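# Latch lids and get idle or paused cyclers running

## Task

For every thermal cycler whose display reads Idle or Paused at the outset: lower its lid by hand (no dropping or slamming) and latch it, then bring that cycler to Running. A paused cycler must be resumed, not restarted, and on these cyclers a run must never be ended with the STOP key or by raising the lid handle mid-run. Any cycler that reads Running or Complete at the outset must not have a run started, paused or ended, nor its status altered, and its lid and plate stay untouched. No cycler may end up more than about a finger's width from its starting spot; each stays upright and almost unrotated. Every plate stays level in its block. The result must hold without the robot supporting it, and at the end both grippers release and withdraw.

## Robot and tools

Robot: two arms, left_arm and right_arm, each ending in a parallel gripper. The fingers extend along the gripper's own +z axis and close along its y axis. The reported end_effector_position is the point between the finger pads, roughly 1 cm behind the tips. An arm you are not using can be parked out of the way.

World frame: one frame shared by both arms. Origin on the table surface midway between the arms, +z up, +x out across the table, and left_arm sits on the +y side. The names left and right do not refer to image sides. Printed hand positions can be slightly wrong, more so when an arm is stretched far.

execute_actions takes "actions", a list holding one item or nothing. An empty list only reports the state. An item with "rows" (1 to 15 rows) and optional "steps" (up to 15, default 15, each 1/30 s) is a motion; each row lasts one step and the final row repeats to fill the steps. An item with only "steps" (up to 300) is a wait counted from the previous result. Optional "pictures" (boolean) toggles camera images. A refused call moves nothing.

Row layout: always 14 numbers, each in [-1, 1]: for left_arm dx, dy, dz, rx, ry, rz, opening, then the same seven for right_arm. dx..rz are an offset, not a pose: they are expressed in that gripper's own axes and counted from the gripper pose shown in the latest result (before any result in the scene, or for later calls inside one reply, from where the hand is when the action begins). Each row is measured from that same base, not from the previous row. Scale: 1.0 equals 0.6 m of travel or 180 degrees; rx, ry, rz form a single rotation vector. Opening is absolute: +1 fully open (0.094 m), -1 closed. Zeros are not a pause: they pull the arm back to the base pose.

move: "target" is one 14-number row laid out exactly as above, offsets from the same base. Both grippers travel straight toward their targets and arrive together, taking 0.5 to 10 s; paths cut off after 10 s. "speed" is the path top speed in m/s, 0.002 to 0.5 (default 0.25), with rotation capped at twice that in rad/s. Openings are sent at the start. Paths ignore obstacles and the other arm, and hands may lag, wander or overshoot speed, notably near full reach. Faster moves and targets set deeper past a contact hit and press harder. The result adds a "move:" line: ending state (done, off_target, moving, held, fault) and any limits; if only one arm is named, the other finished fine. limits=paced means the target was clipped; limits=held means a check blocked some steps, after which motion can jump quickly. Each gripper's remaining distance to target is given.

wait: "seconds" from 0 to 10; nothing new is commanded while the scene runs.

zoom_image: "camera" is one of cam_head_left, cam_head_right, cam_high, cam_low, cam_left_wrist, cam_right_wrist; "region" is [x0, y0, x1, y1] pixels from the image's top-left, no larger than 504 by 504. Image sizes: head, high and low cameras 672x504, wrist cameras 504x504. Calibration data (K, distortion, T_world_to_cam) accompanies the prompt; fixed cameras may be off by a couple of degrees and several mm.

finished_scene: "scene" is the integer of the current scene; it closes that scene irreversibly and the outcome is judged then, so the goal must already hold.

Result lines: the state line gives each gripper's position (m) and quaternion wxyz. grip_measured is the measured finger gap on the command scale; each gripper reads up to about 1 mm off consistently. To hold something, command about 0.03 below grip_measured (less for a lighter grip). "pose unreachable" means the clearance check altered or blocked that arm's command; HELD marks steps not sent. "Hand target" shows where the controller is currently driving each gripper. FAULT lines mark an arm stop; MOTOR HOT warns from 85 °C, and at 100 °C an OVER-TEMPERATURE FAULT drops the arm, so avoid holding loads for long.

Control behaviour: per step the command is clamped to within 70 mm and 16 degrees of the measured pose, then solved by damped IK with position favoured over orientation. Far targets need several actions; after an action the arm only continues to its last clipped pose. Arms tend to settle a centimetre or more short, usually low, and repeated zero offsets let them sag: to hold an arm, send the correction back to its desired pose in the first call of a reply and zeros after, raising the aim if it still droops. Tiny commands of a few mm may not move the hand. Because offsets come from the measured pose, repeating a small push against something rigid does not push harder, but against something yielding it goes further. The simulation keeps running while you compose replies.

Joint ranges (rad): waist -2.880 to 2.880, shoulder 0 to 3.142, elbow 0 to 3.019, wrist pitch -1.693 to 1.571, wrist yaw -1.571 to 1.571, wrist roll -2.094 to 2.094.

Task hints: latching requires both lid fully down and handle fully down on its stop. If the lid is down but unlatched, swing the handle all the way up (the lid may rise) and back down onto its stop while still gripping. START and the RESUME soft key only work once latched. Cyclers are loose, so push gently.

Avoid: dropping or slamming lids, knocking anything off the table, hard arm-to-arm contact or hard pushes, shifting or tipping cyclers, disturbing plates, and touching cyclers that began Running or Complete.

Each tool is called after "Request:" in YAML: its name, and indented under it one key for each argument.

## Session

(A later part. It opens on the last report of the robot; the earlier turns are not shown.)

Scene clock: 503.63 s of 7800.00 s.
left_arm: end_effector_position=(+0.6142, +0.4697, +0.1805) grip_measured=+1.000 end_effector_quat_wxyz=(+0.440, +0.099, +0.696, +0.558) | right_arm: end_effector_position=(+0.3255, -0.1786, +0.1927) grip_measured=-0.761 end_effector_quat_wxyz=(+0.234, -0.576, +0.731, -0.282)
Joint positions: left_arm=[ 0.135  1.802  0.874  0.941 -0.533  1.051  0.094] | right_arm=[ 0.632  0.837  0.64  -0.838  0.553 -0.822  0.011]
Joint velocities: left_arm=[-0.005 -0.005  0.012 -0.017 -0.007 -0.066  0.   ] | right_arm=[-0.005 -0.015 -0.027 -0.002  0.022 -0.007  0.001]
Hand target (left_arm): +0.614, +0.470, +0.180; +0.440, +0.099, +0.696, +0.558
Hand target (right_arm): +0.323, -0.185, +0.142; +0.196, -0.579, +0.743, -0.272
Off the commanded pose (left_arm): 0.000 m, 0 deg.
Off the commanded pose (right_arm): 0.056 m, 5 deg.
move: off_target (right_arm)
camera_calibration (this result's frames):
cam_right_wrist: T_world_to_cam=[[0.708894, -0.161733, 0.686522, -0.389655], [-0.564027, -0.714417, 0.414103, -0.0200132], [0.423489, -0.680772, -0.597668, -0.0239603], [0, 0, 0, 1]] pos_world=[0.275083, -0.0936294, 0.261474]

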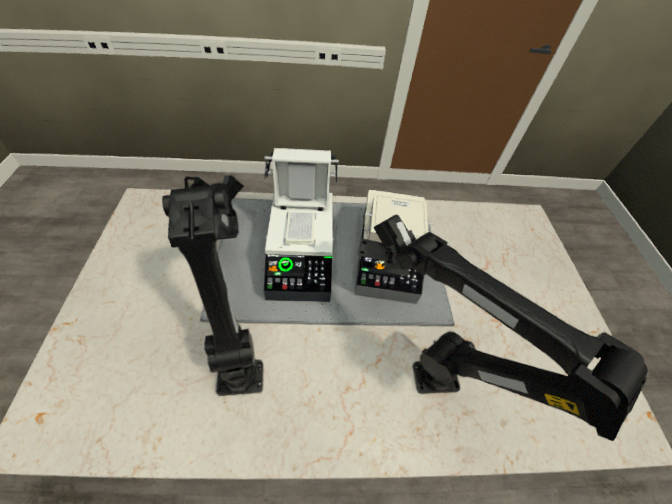

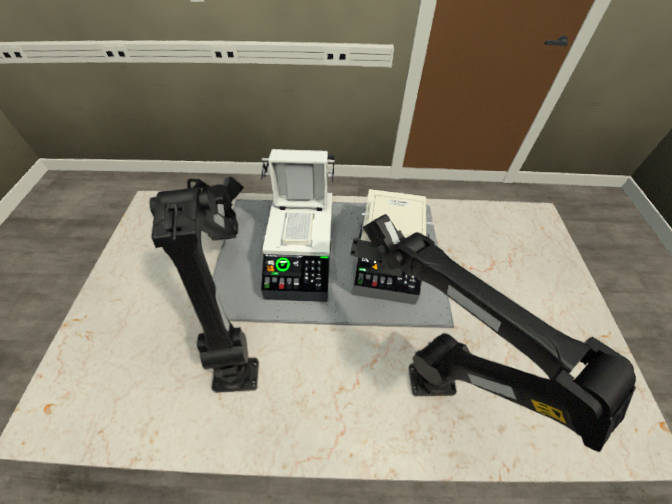

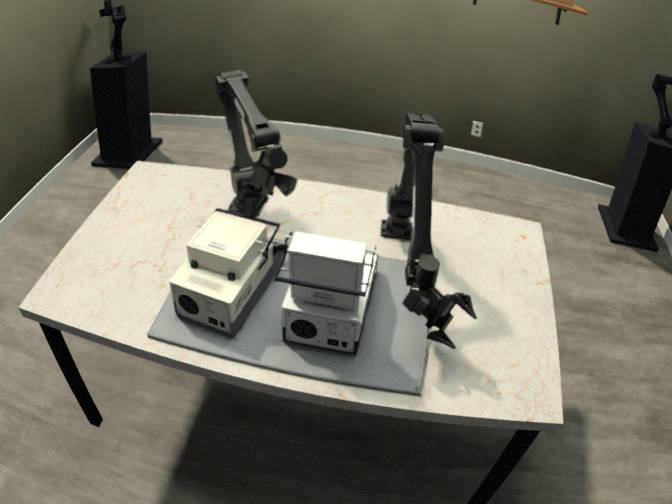

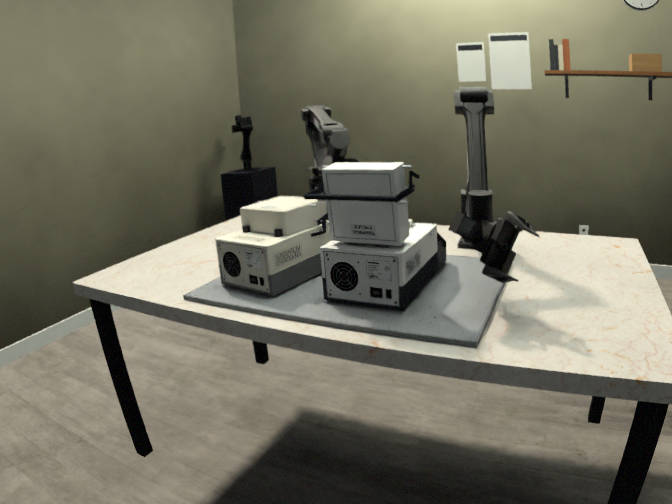

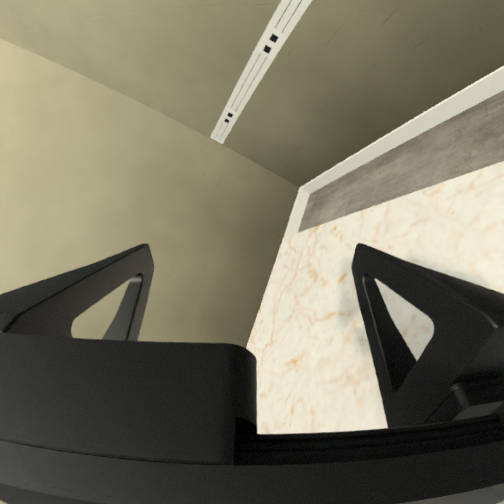

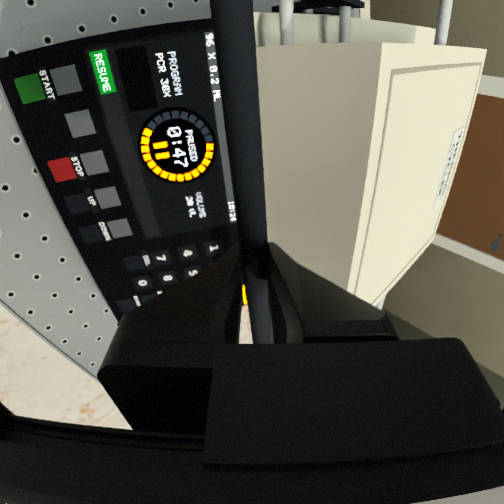

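Request:
move:
  target: [0,0,0,0,0,0,1,0,0,0,0,0,0,-0.2]

Request:
move:
  target: [0,0,0,0,0,0,1,-0.14,0.04,-0.1,0,0,0,-0.2]
  speed: 0.1

Request:
move:
  target: [0,0,0,0,0,0,1,0,0.06,0.06,0,0,0,-1]
  speed: 0.06

Scene clock: 515.33 s of 7800.00 s.
left_arm: end_effector_position=(+0.6142, +0.4697, +0.1805) grip_measured=+1.000 end_effector_quat_wxyz=(+0.440, +0.099, +0.696, +0.558) | right_arm: end_effector_position=(+0.3250, -0.1788, +0.1936) grip_measured=-0.202 end_effector_quat_wxyz=(+0.235, -0.576, +0.730, -0.282)
Joint positions: left_arm=[ 0.135  1.802  0.874  0.941 -0.533  1.051  0.094] | right_arm=[ 0.633  0.833  0.639 -0.838  0.554 -0.822  0.037]
Joint velocities: left_arm=[ 0.005  0.005 -0.012  0.007 -0.007  0.037  0.   ] | right_arm=[ 0.005 -0.005 -0.002 -0.007  0.022  0.051  0.   ]
Hand target (left_arm): +0.614, +0.470, +0.180; +0.440, +0.099, +0.696, +0.558
Hand target (right_arm): +0.326, -0.179, +0.193; +0.234, -0.576, +0.731, -0.282
Off the commanded pose (left_arm): 0.000 m, 0 deg.
Off the commanded pose (right_arm): 0.001 m, 0 deg.
After step 90, 8.00 s passed at rest.
move: done
camera_calibration (this result's frames):
cam_right_wrist: T_world_to_cam=[[0.707002, -0.161737, 0.688469, -0.389687], [-0.564646, -0.715249, 0.411817, -0.0202676], [0.425821, -0.679897, -0.597007, -0.0240724], [0, 0, 0, 1]] pos_world=[0.274316, -0.09389, 0.262262]

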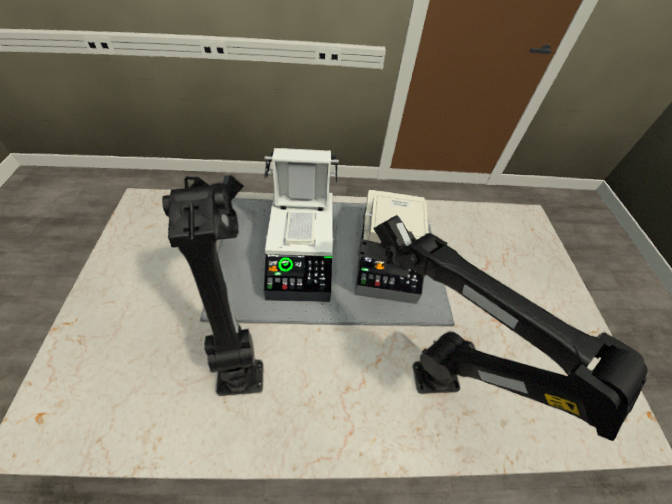

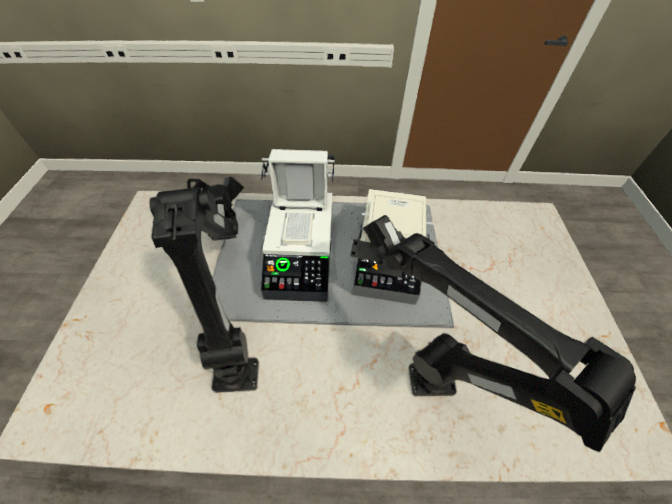

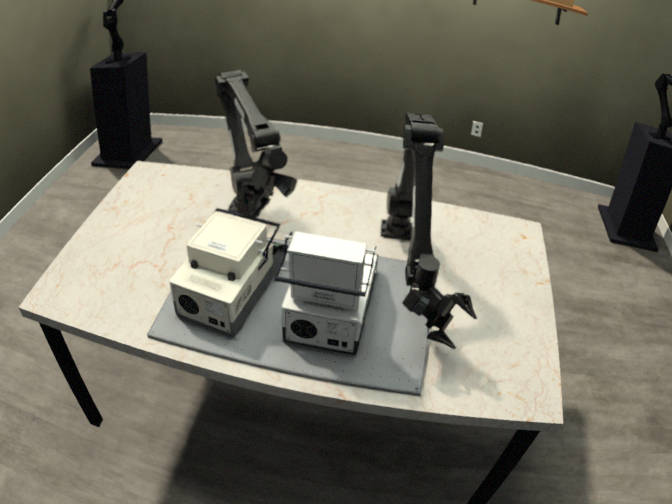

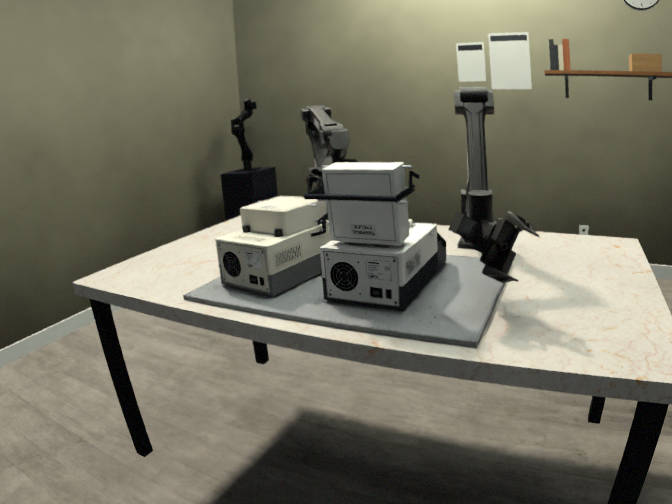

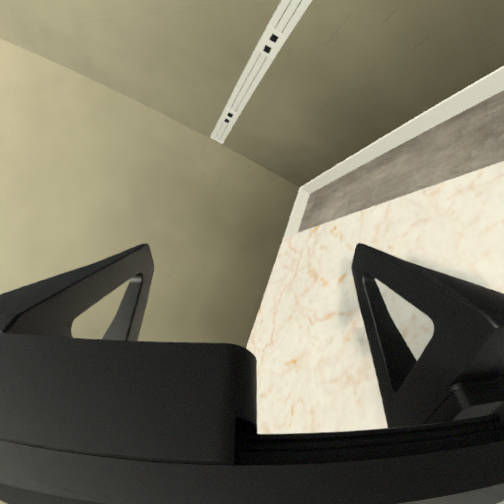

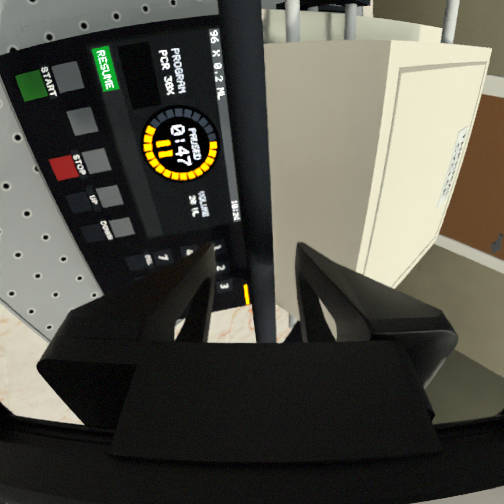

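Scene clock: 516.87 s of 7800.00 s.
left_arm: end_effector_position=(+0.6142, +0.4697, +0.1805) grip_measured=+1.000 end_effector_quat_wxyz=(+0.440, +0.099, +0.696, +0.558) | right_arm: end_effector_position=(+0.2810, -0.0950, +0.2051) grip_measured=-0.202 end_effector_quat_wxyz=(+0.225, -0.586, +0.723, -0.287)
Joint positions: left_arm=[ 0.135  1.802  0.874  0.941 -0.533  1.051  0.094] | right_arm=[ 0.992  0.996  0.777 -1.07   0.702 -0.436  0.038]
Joint velocities: left_arm=[-0.005 -0.024 -0.012 -0.012 -0.022  0.051  0.   ] | right_arm=[-0.005 -0.005  0.017 -0.002 -0.095 -0.037  0.001]
Hand target (left_arm): +0.614, +0.470, +0.180; +0.440, +0.099, +0.696, +0.558
Hand target (right_arm): +0.286, -0.085, +0.224; +0.239, -0.577, +0.728, -0.282
Off the commanded pose (left_arm): 0.000 m, 0 deg.
Off the commanded pose (right_arm): 0.021 m, 2 deg.
move: off_target (right_arm)
camera_calibration (this result's frames):
cam_right_wrist: T_world_to_cam=[[0.716722, -0.133001, 0.684558, -0.352075], [-0.549475, -0.712159, 0.436929, 0.000929366], [0.429402, -0.689304, -0.583501, 0.0538066], [0, 0, 0, 1]] pos_world=[0.229746, -0.00907541, 0.272006]

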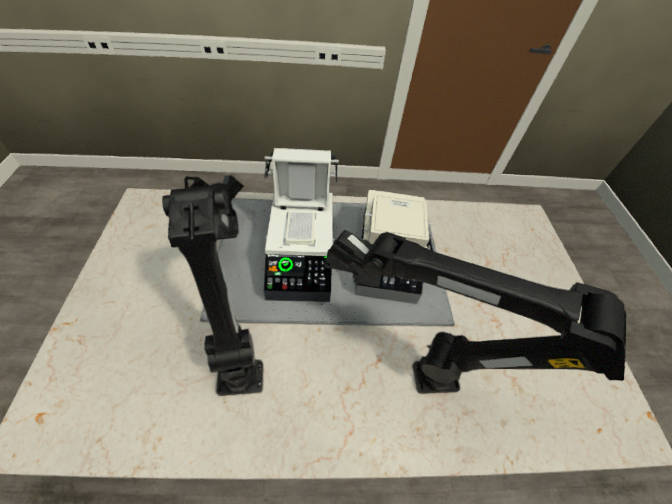

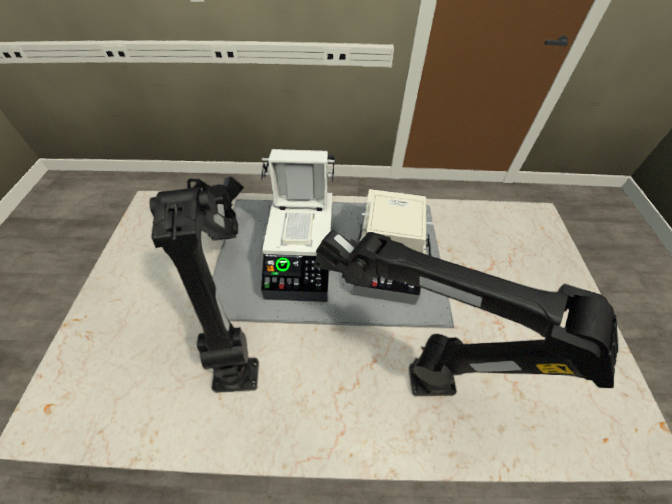

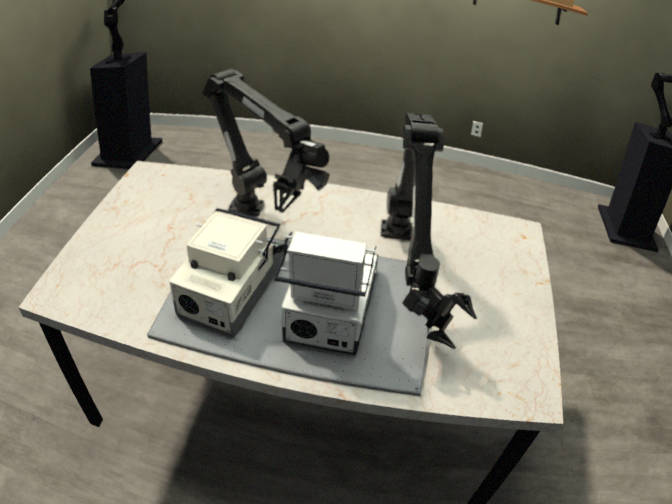

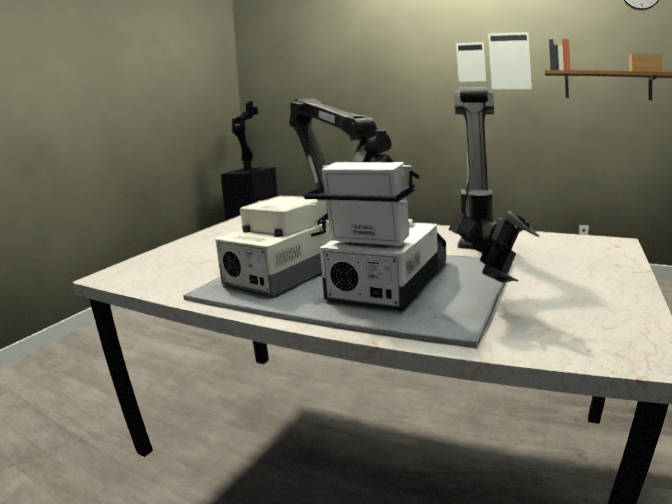

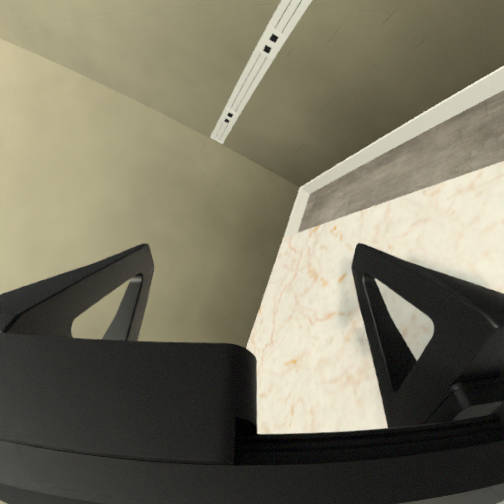

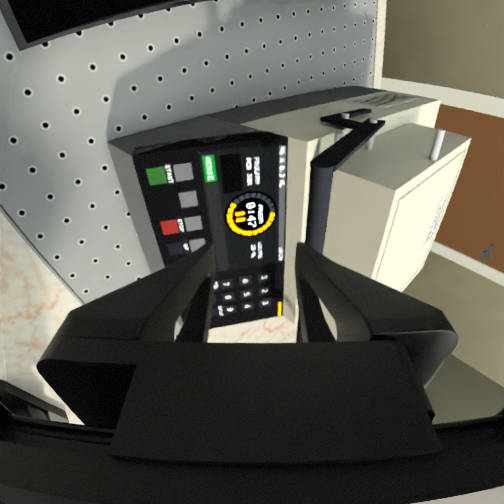

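Scene clock: 518.03 s of 7800.00 s.
left_arm: end_effector_position=(+0.6142, +0.4697, +0.1805) grip_measured=+1.000 end_effector_quat_wxyz=(+0.440, +0.099, +0.696, +0.558) | right_arm: end_effector_position=(+0.2777, -0.1003, +0.1568) grip_measured=-0.977 end_effector_quat_wxyz=(+0.218, -0.589, +0.722, -0.290)
Joint positions: left_arm=[ 0.135  1.802  0.874  0.941 -0.533  1.051  0.094] | right_arm=[ 0.993  1.032  0.67  -0.945  0.702 -0.436  0.001]
Joint velocities: left_arm=[-0.005  0.024 -0.022  0.007 -0.037  0.022  0.   ] | right_arm=[ 0.005 -0.015 -0.012 -0.007 -0.095  0.037 -0.   ]
Hand target (left_arm): +0.614, +0.470, +0.180; +0.440, +0.099, +0.696, +0.558
Hand target (right_arm): +0.278, -0.095, +0.154; +0.225, -0.586, +0.723, -0.287
Off the commanded pose (left_arm): 0.000 m, 0 deg.
Off the commanded pose (right_arm): 0.006 m, 1 deg.
move: done
camera_calibration (this result's frames):
cam_right_wrist: T_world_to_cam=[[0.722934, -0.122462, 0.679977, -0.317343], [-0.545187, -0.705677, 0.452538, 0.0134951], [0.424425, -0.69787, -0.576923, 0.0229431], [0, 0, 0, 1]] pos_world=[0.227038, -0.013328, 0.222915]

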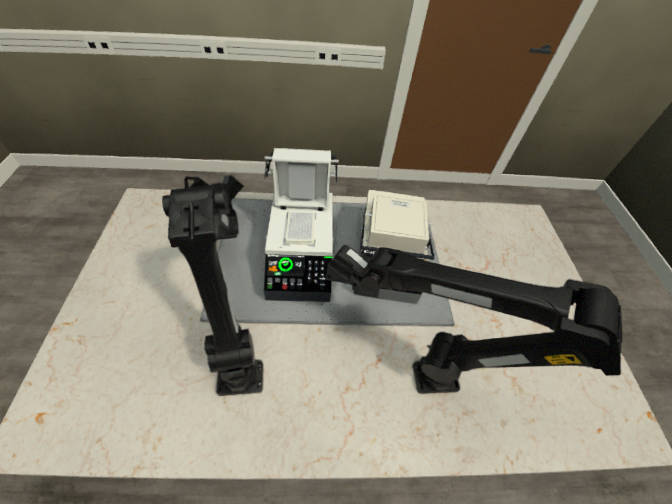

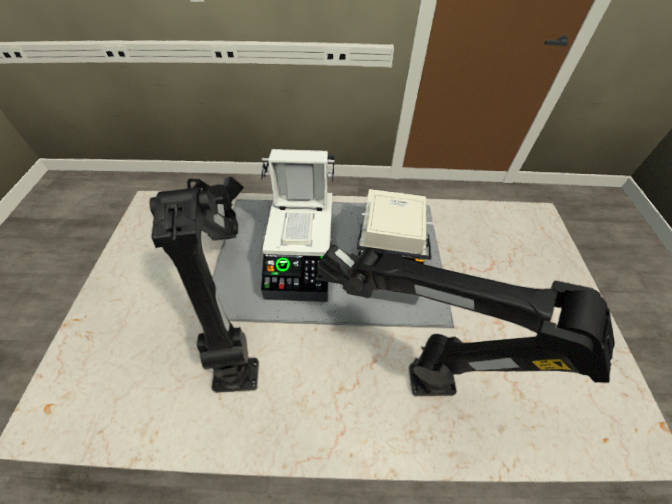

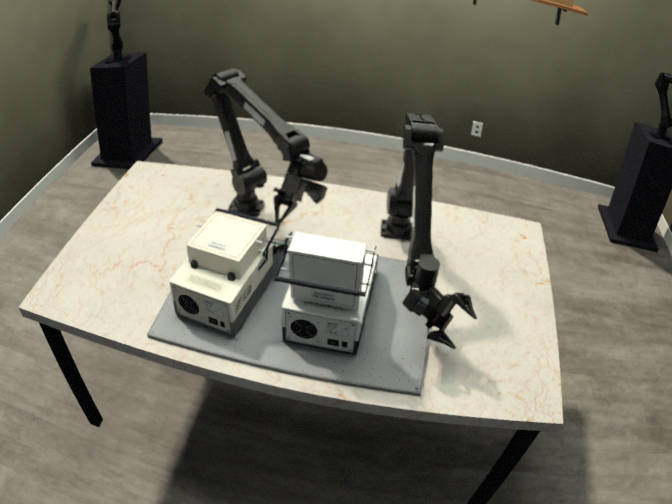

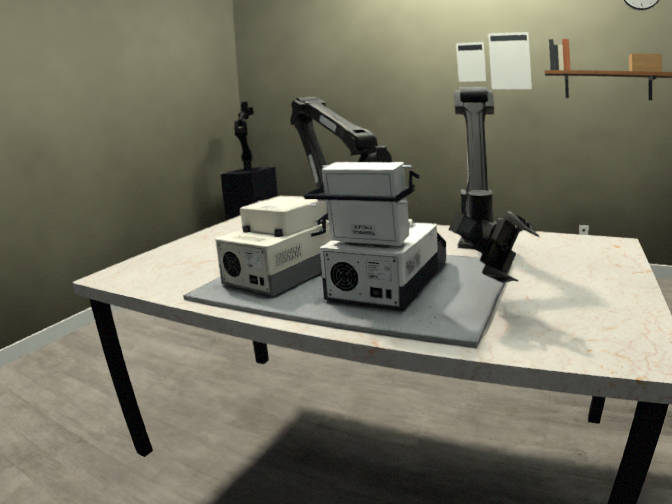

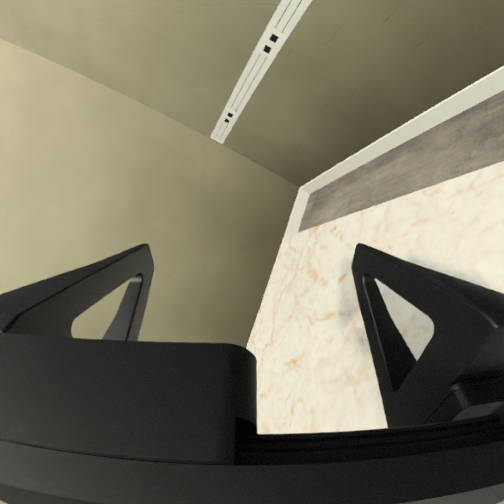

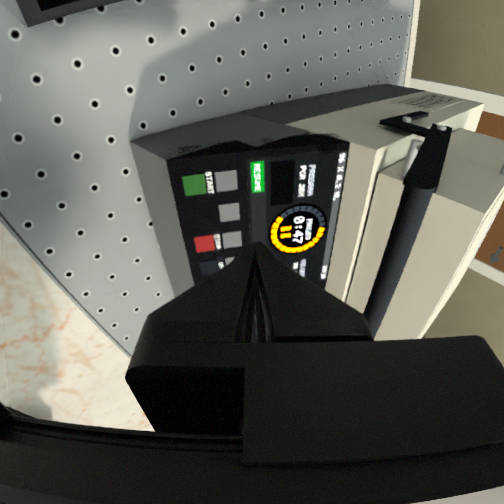

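Request:
move:
  target: [0,0,0,0,0,0,1,-0.025,0.007,0.055,0,0,0,-1]
  speed: 0.04

Scene clock: 527.47 s of 7800.00 s.
left_arm: end_effector_position=(+0.6142, +0.4697, +0.1805) grip_measured=+1.000 end_effector_quat_wxyz=(+0.440, +0.099, +0.696, +0.558) | right_arm: end_effector_position=(+0.2959, -0.0907, +0.1332) grip_measured=-0.977 end_effector_quat_wxyz=(+0.218, -0.587, +0.724, -0.290)
Joint positions: left_arm=[ 0.135  1.802  0.874  0.941 -0.533  1.051  0.094] | right_arm=[ 0.955  1.118  0.657 -0.819  0.693 -0.475  0.001]
Joint velocities: left_arm=[-0.005  0.005 -0.002 -0.007 -0.081 -0.007  0.   ] | right_arm=[-0.005  0.005 -0.017  0.007 -0.007 -0.051 -0.001]
Hand target (left_arm): +0.614, +0.470, +0.180; +0.440, +0.099, +0.696, +0.558
Hand target (right_arm): +0.299, -0.090, +0.129; +0.217, -0.589, +0.722, -0.290
Off the commanded pose (left_arm): 0.000 m, 0 deg.
Off the commanded pose (right_arm): 0.005 m, 0 deg.
After step 90, 5.23 s passed at rest.
move: done
camera_calibration (this result's frames):
cam_right_wrist: T_world_to_cam=[[0.721548, -0.128317, 0.680369, -0.313395], [-0.550019, -0.703096, 0.450706, 0.0427518], [0.420532, -0.699422, -0.577894, 0.00938325], [0, 0, 0, 1]] pos_world=[0.245698, -0.0035924, 0.199379]

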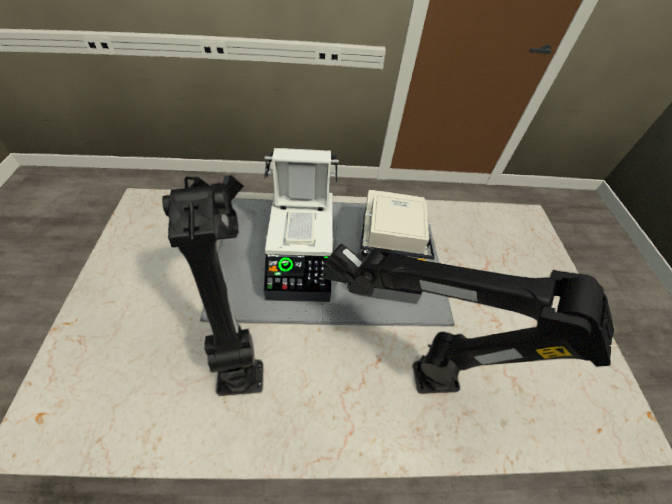

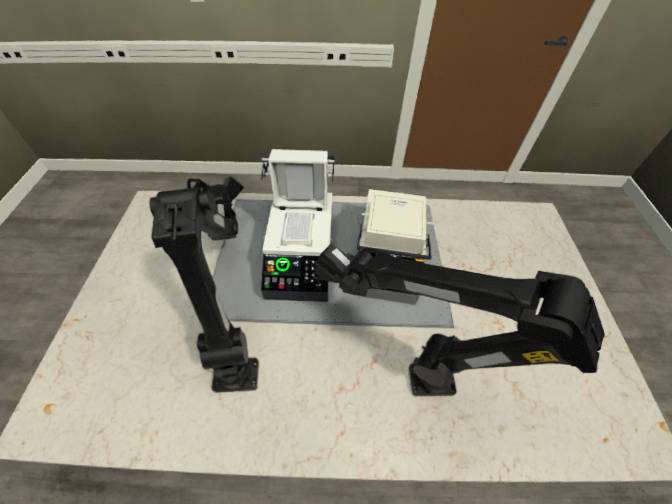

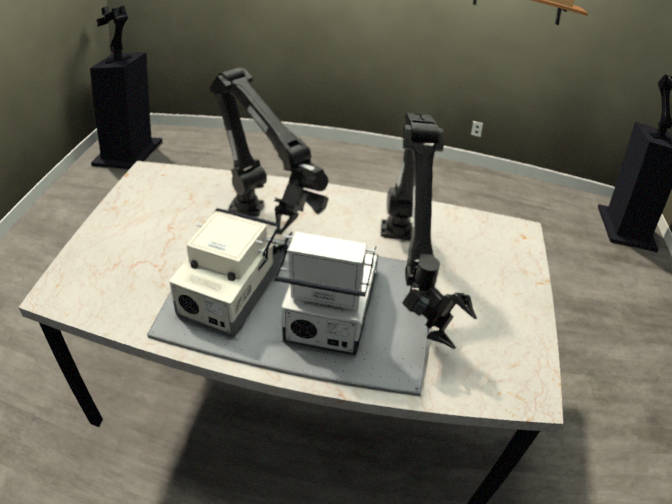

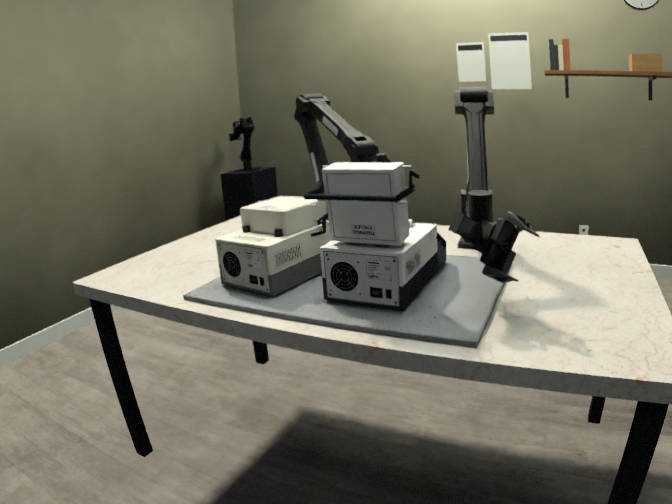

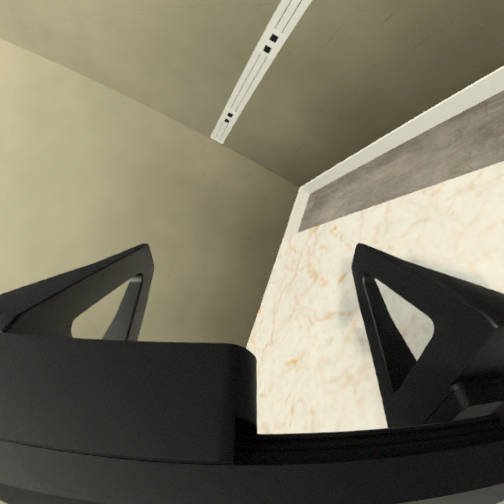

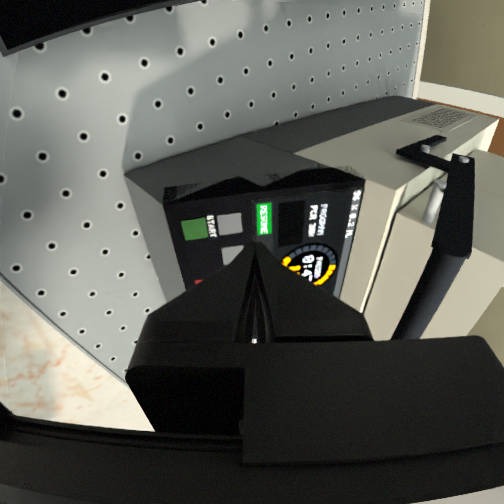

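Request:
move:
  target: [0,0,0,0,0,0,1,0.003,0.04,0.066,0,0,0,-1]
  speed: 0.03

Request:
move:
  target: [0,0,0,0,0,0,1,0,-0.08,-0.13,0,0,0,-1]
  speed: 0.1

Scene clock: 536.57 s of 7800.00 s.
left_arm: end_effector_position=(+0.6142, +0.4697, +0.1805) grip_measured=+1.000 end_effector_quat_wxyz=(+0.440, +0.099, +0.696, +0.558) | right_arm: end_effector_position=(+0.3009, -0.0921, +0.0998) grip_measured=-0.978 end_effector_quat_wxyz=(+0.225, -0.584, +0.725, -0.288)
Joint positions: left_arm=[ 0.135  1.802  0.874  0.941 -0.533  1.051  0.094] | right_arm=[ 0.938  1.173  0.591 -0.668  0.689 -0.496  0.001]
Joint velocities: left_arm=[ 0.005 -0.005 -0.027 -0.012  0.022 -0.022  0.   ] | right_arm=[-0.005  0.005 -0.007 -0.012 -0.022 -0.051 -0.   ]
Hand target (left_arm): +0.614, +0.470, +0.180; +0.440, +0.099, +0.696, +0.558
Hand target (right_arm): +0.303, -0.095, +0.088; +0.217, -0.587, +0.724, -0.290
Off the commanded pose (left_arm): 0.000 m, 0 deg.
Off the commanded pose (right_arm): 0.013 m, 1 deg.
After step 90, 4.33 s passed at rest.
move: off_target (right_arm)
camera_calibration (this result's frames):
cam_right_wrist: T_world_to_cam=[[0.714724, -0.137388, 0.68578, -0.293833], [-0.554822, -0.708374, 0.436324, 0.0619994], [0.425843, -0.692338, -0.582517, -0.0135029], [0, 0, 0, 1]] pos_world=[0.250158, -0.00579889, 0.166588]

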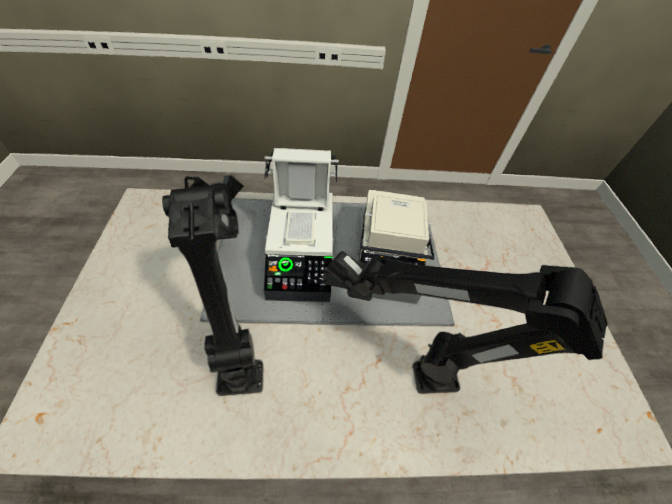

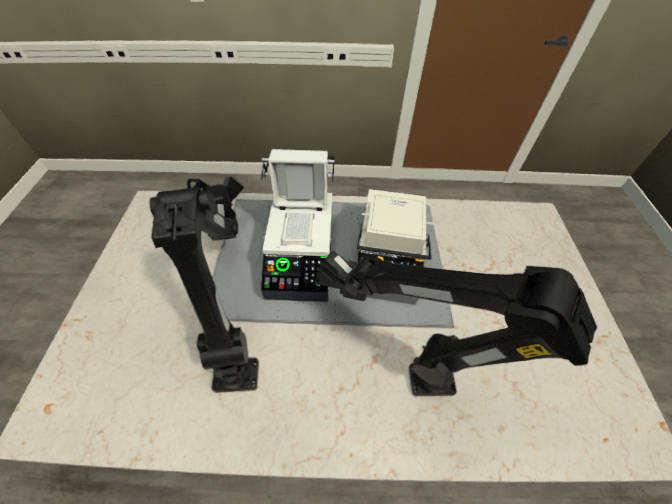

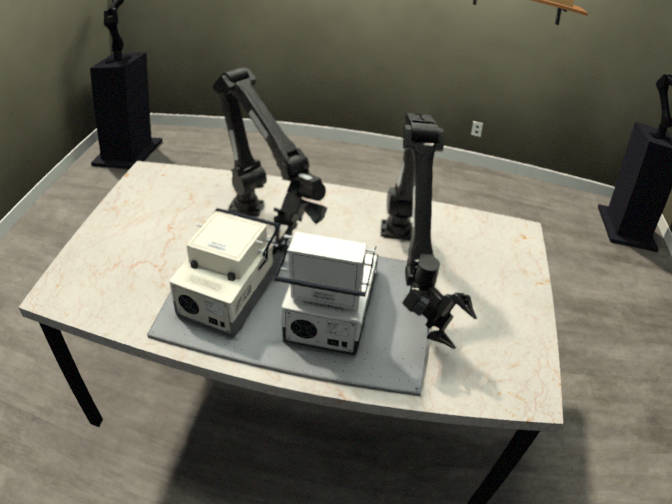

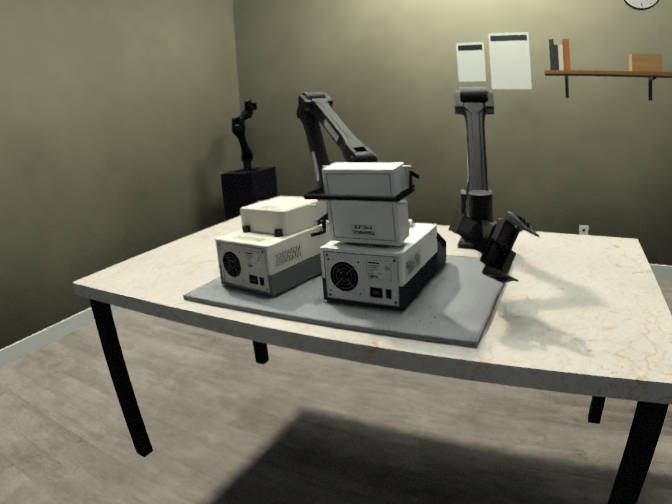

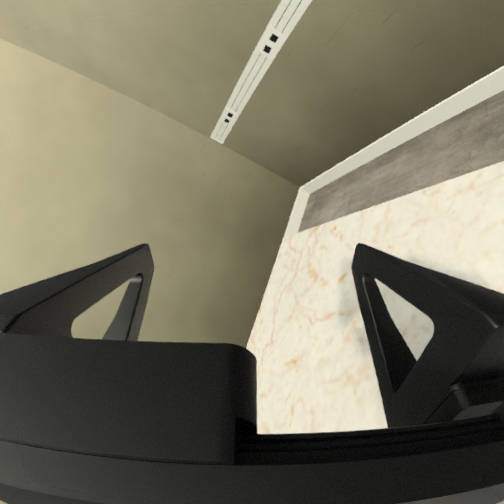

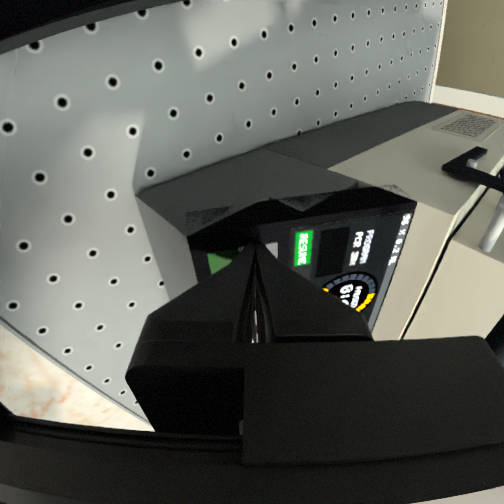

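Scene clock: 537.83 s of 7800.00 s.
left_arm: end_effector_position=(+0.6142, +0.4697, +0.1805) grip_measured=+1.000 end_effector_quat_wxyz=(+0.440, +0.099, +0.696, +0.558) | right_arm: end_effector_position=(+0.2808, -0.0992, +0.1694) grip_measured=-0.978 end_effector_quat_wxyz=(+0.208, -0.593, +0.720, -0.294)
Joint positions: left_arm=[ 0.135  1.802  0.874  0.941 -0.533  1.051  0.094] | right_arm=[ 0.986  1.039  0.711 -0.998  0.702 -0.444  0.001]
Joint velocities: left_arm=[-0.005 -0.015  0.002 -0.012  0.037 -0.051  0.   ] | right_arm=[-0.005 -0.005  0.007 -0.017 -0.051  0.037  0.   ]
Hand target (left_arm): +0.614, +0.470, +0.180; +0.440, +0.099, +0.696, +0.558
Hand target (right_arm): +0.285, -0.088, +0.190; +0.226, -0.584, +0.725, -0.288
Off the commanded pose (left_arm): 0.000 m, 0 deg.
Off the commanded pose (right_arm): 0.024 m, 2 deg.
move: off_target (right_arm)
camera_calibration (this result's frames):
cam_right_wrist: T_world_to_cam=[[0.729941, -0.108938, 0.674773, -0.327737], [-0.541048, -0.695354, 0.473021, 0.0065813], [0.417676, -0.710362, -0.566508, 0.0285041], [0, 0, 0, 1]] pos_world=[0.230884, -0.0108786, 0.234183]

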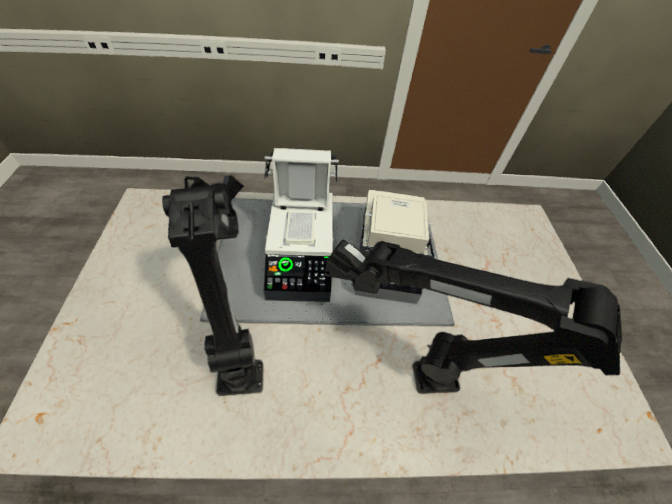

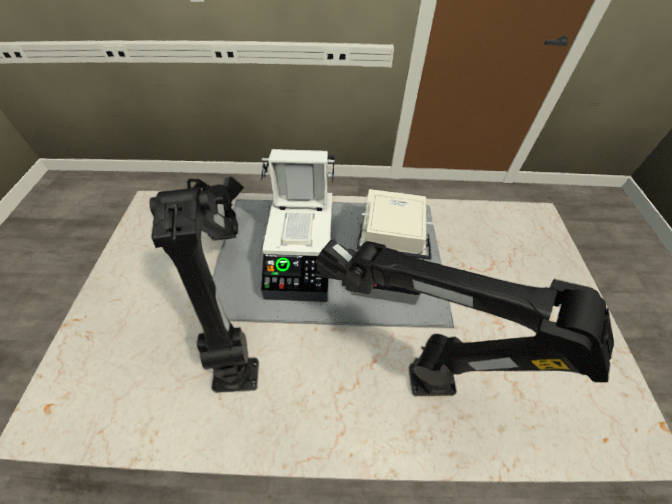

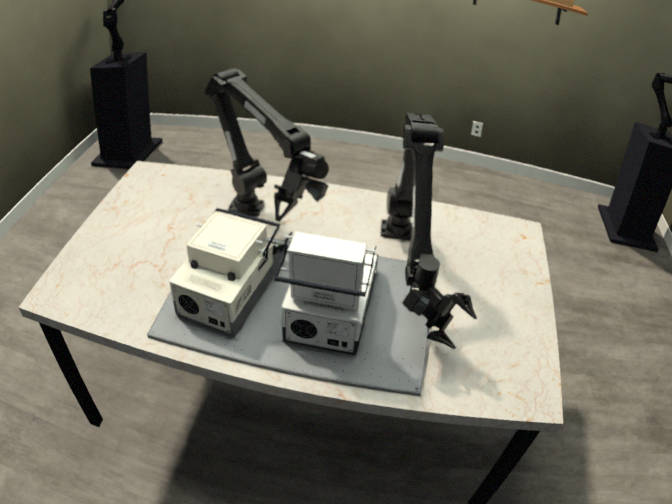

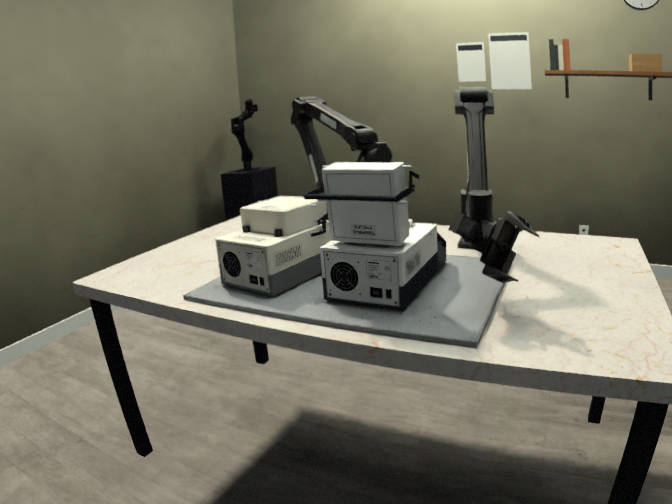

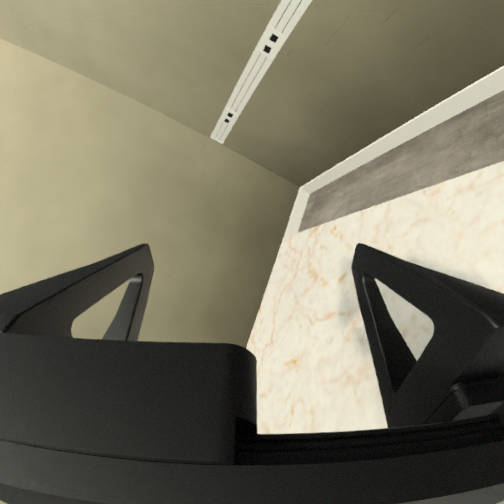

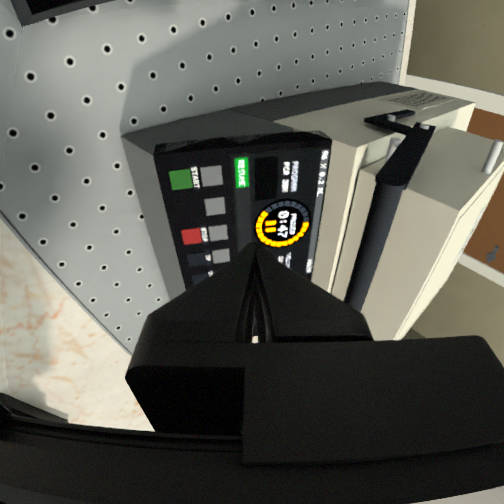

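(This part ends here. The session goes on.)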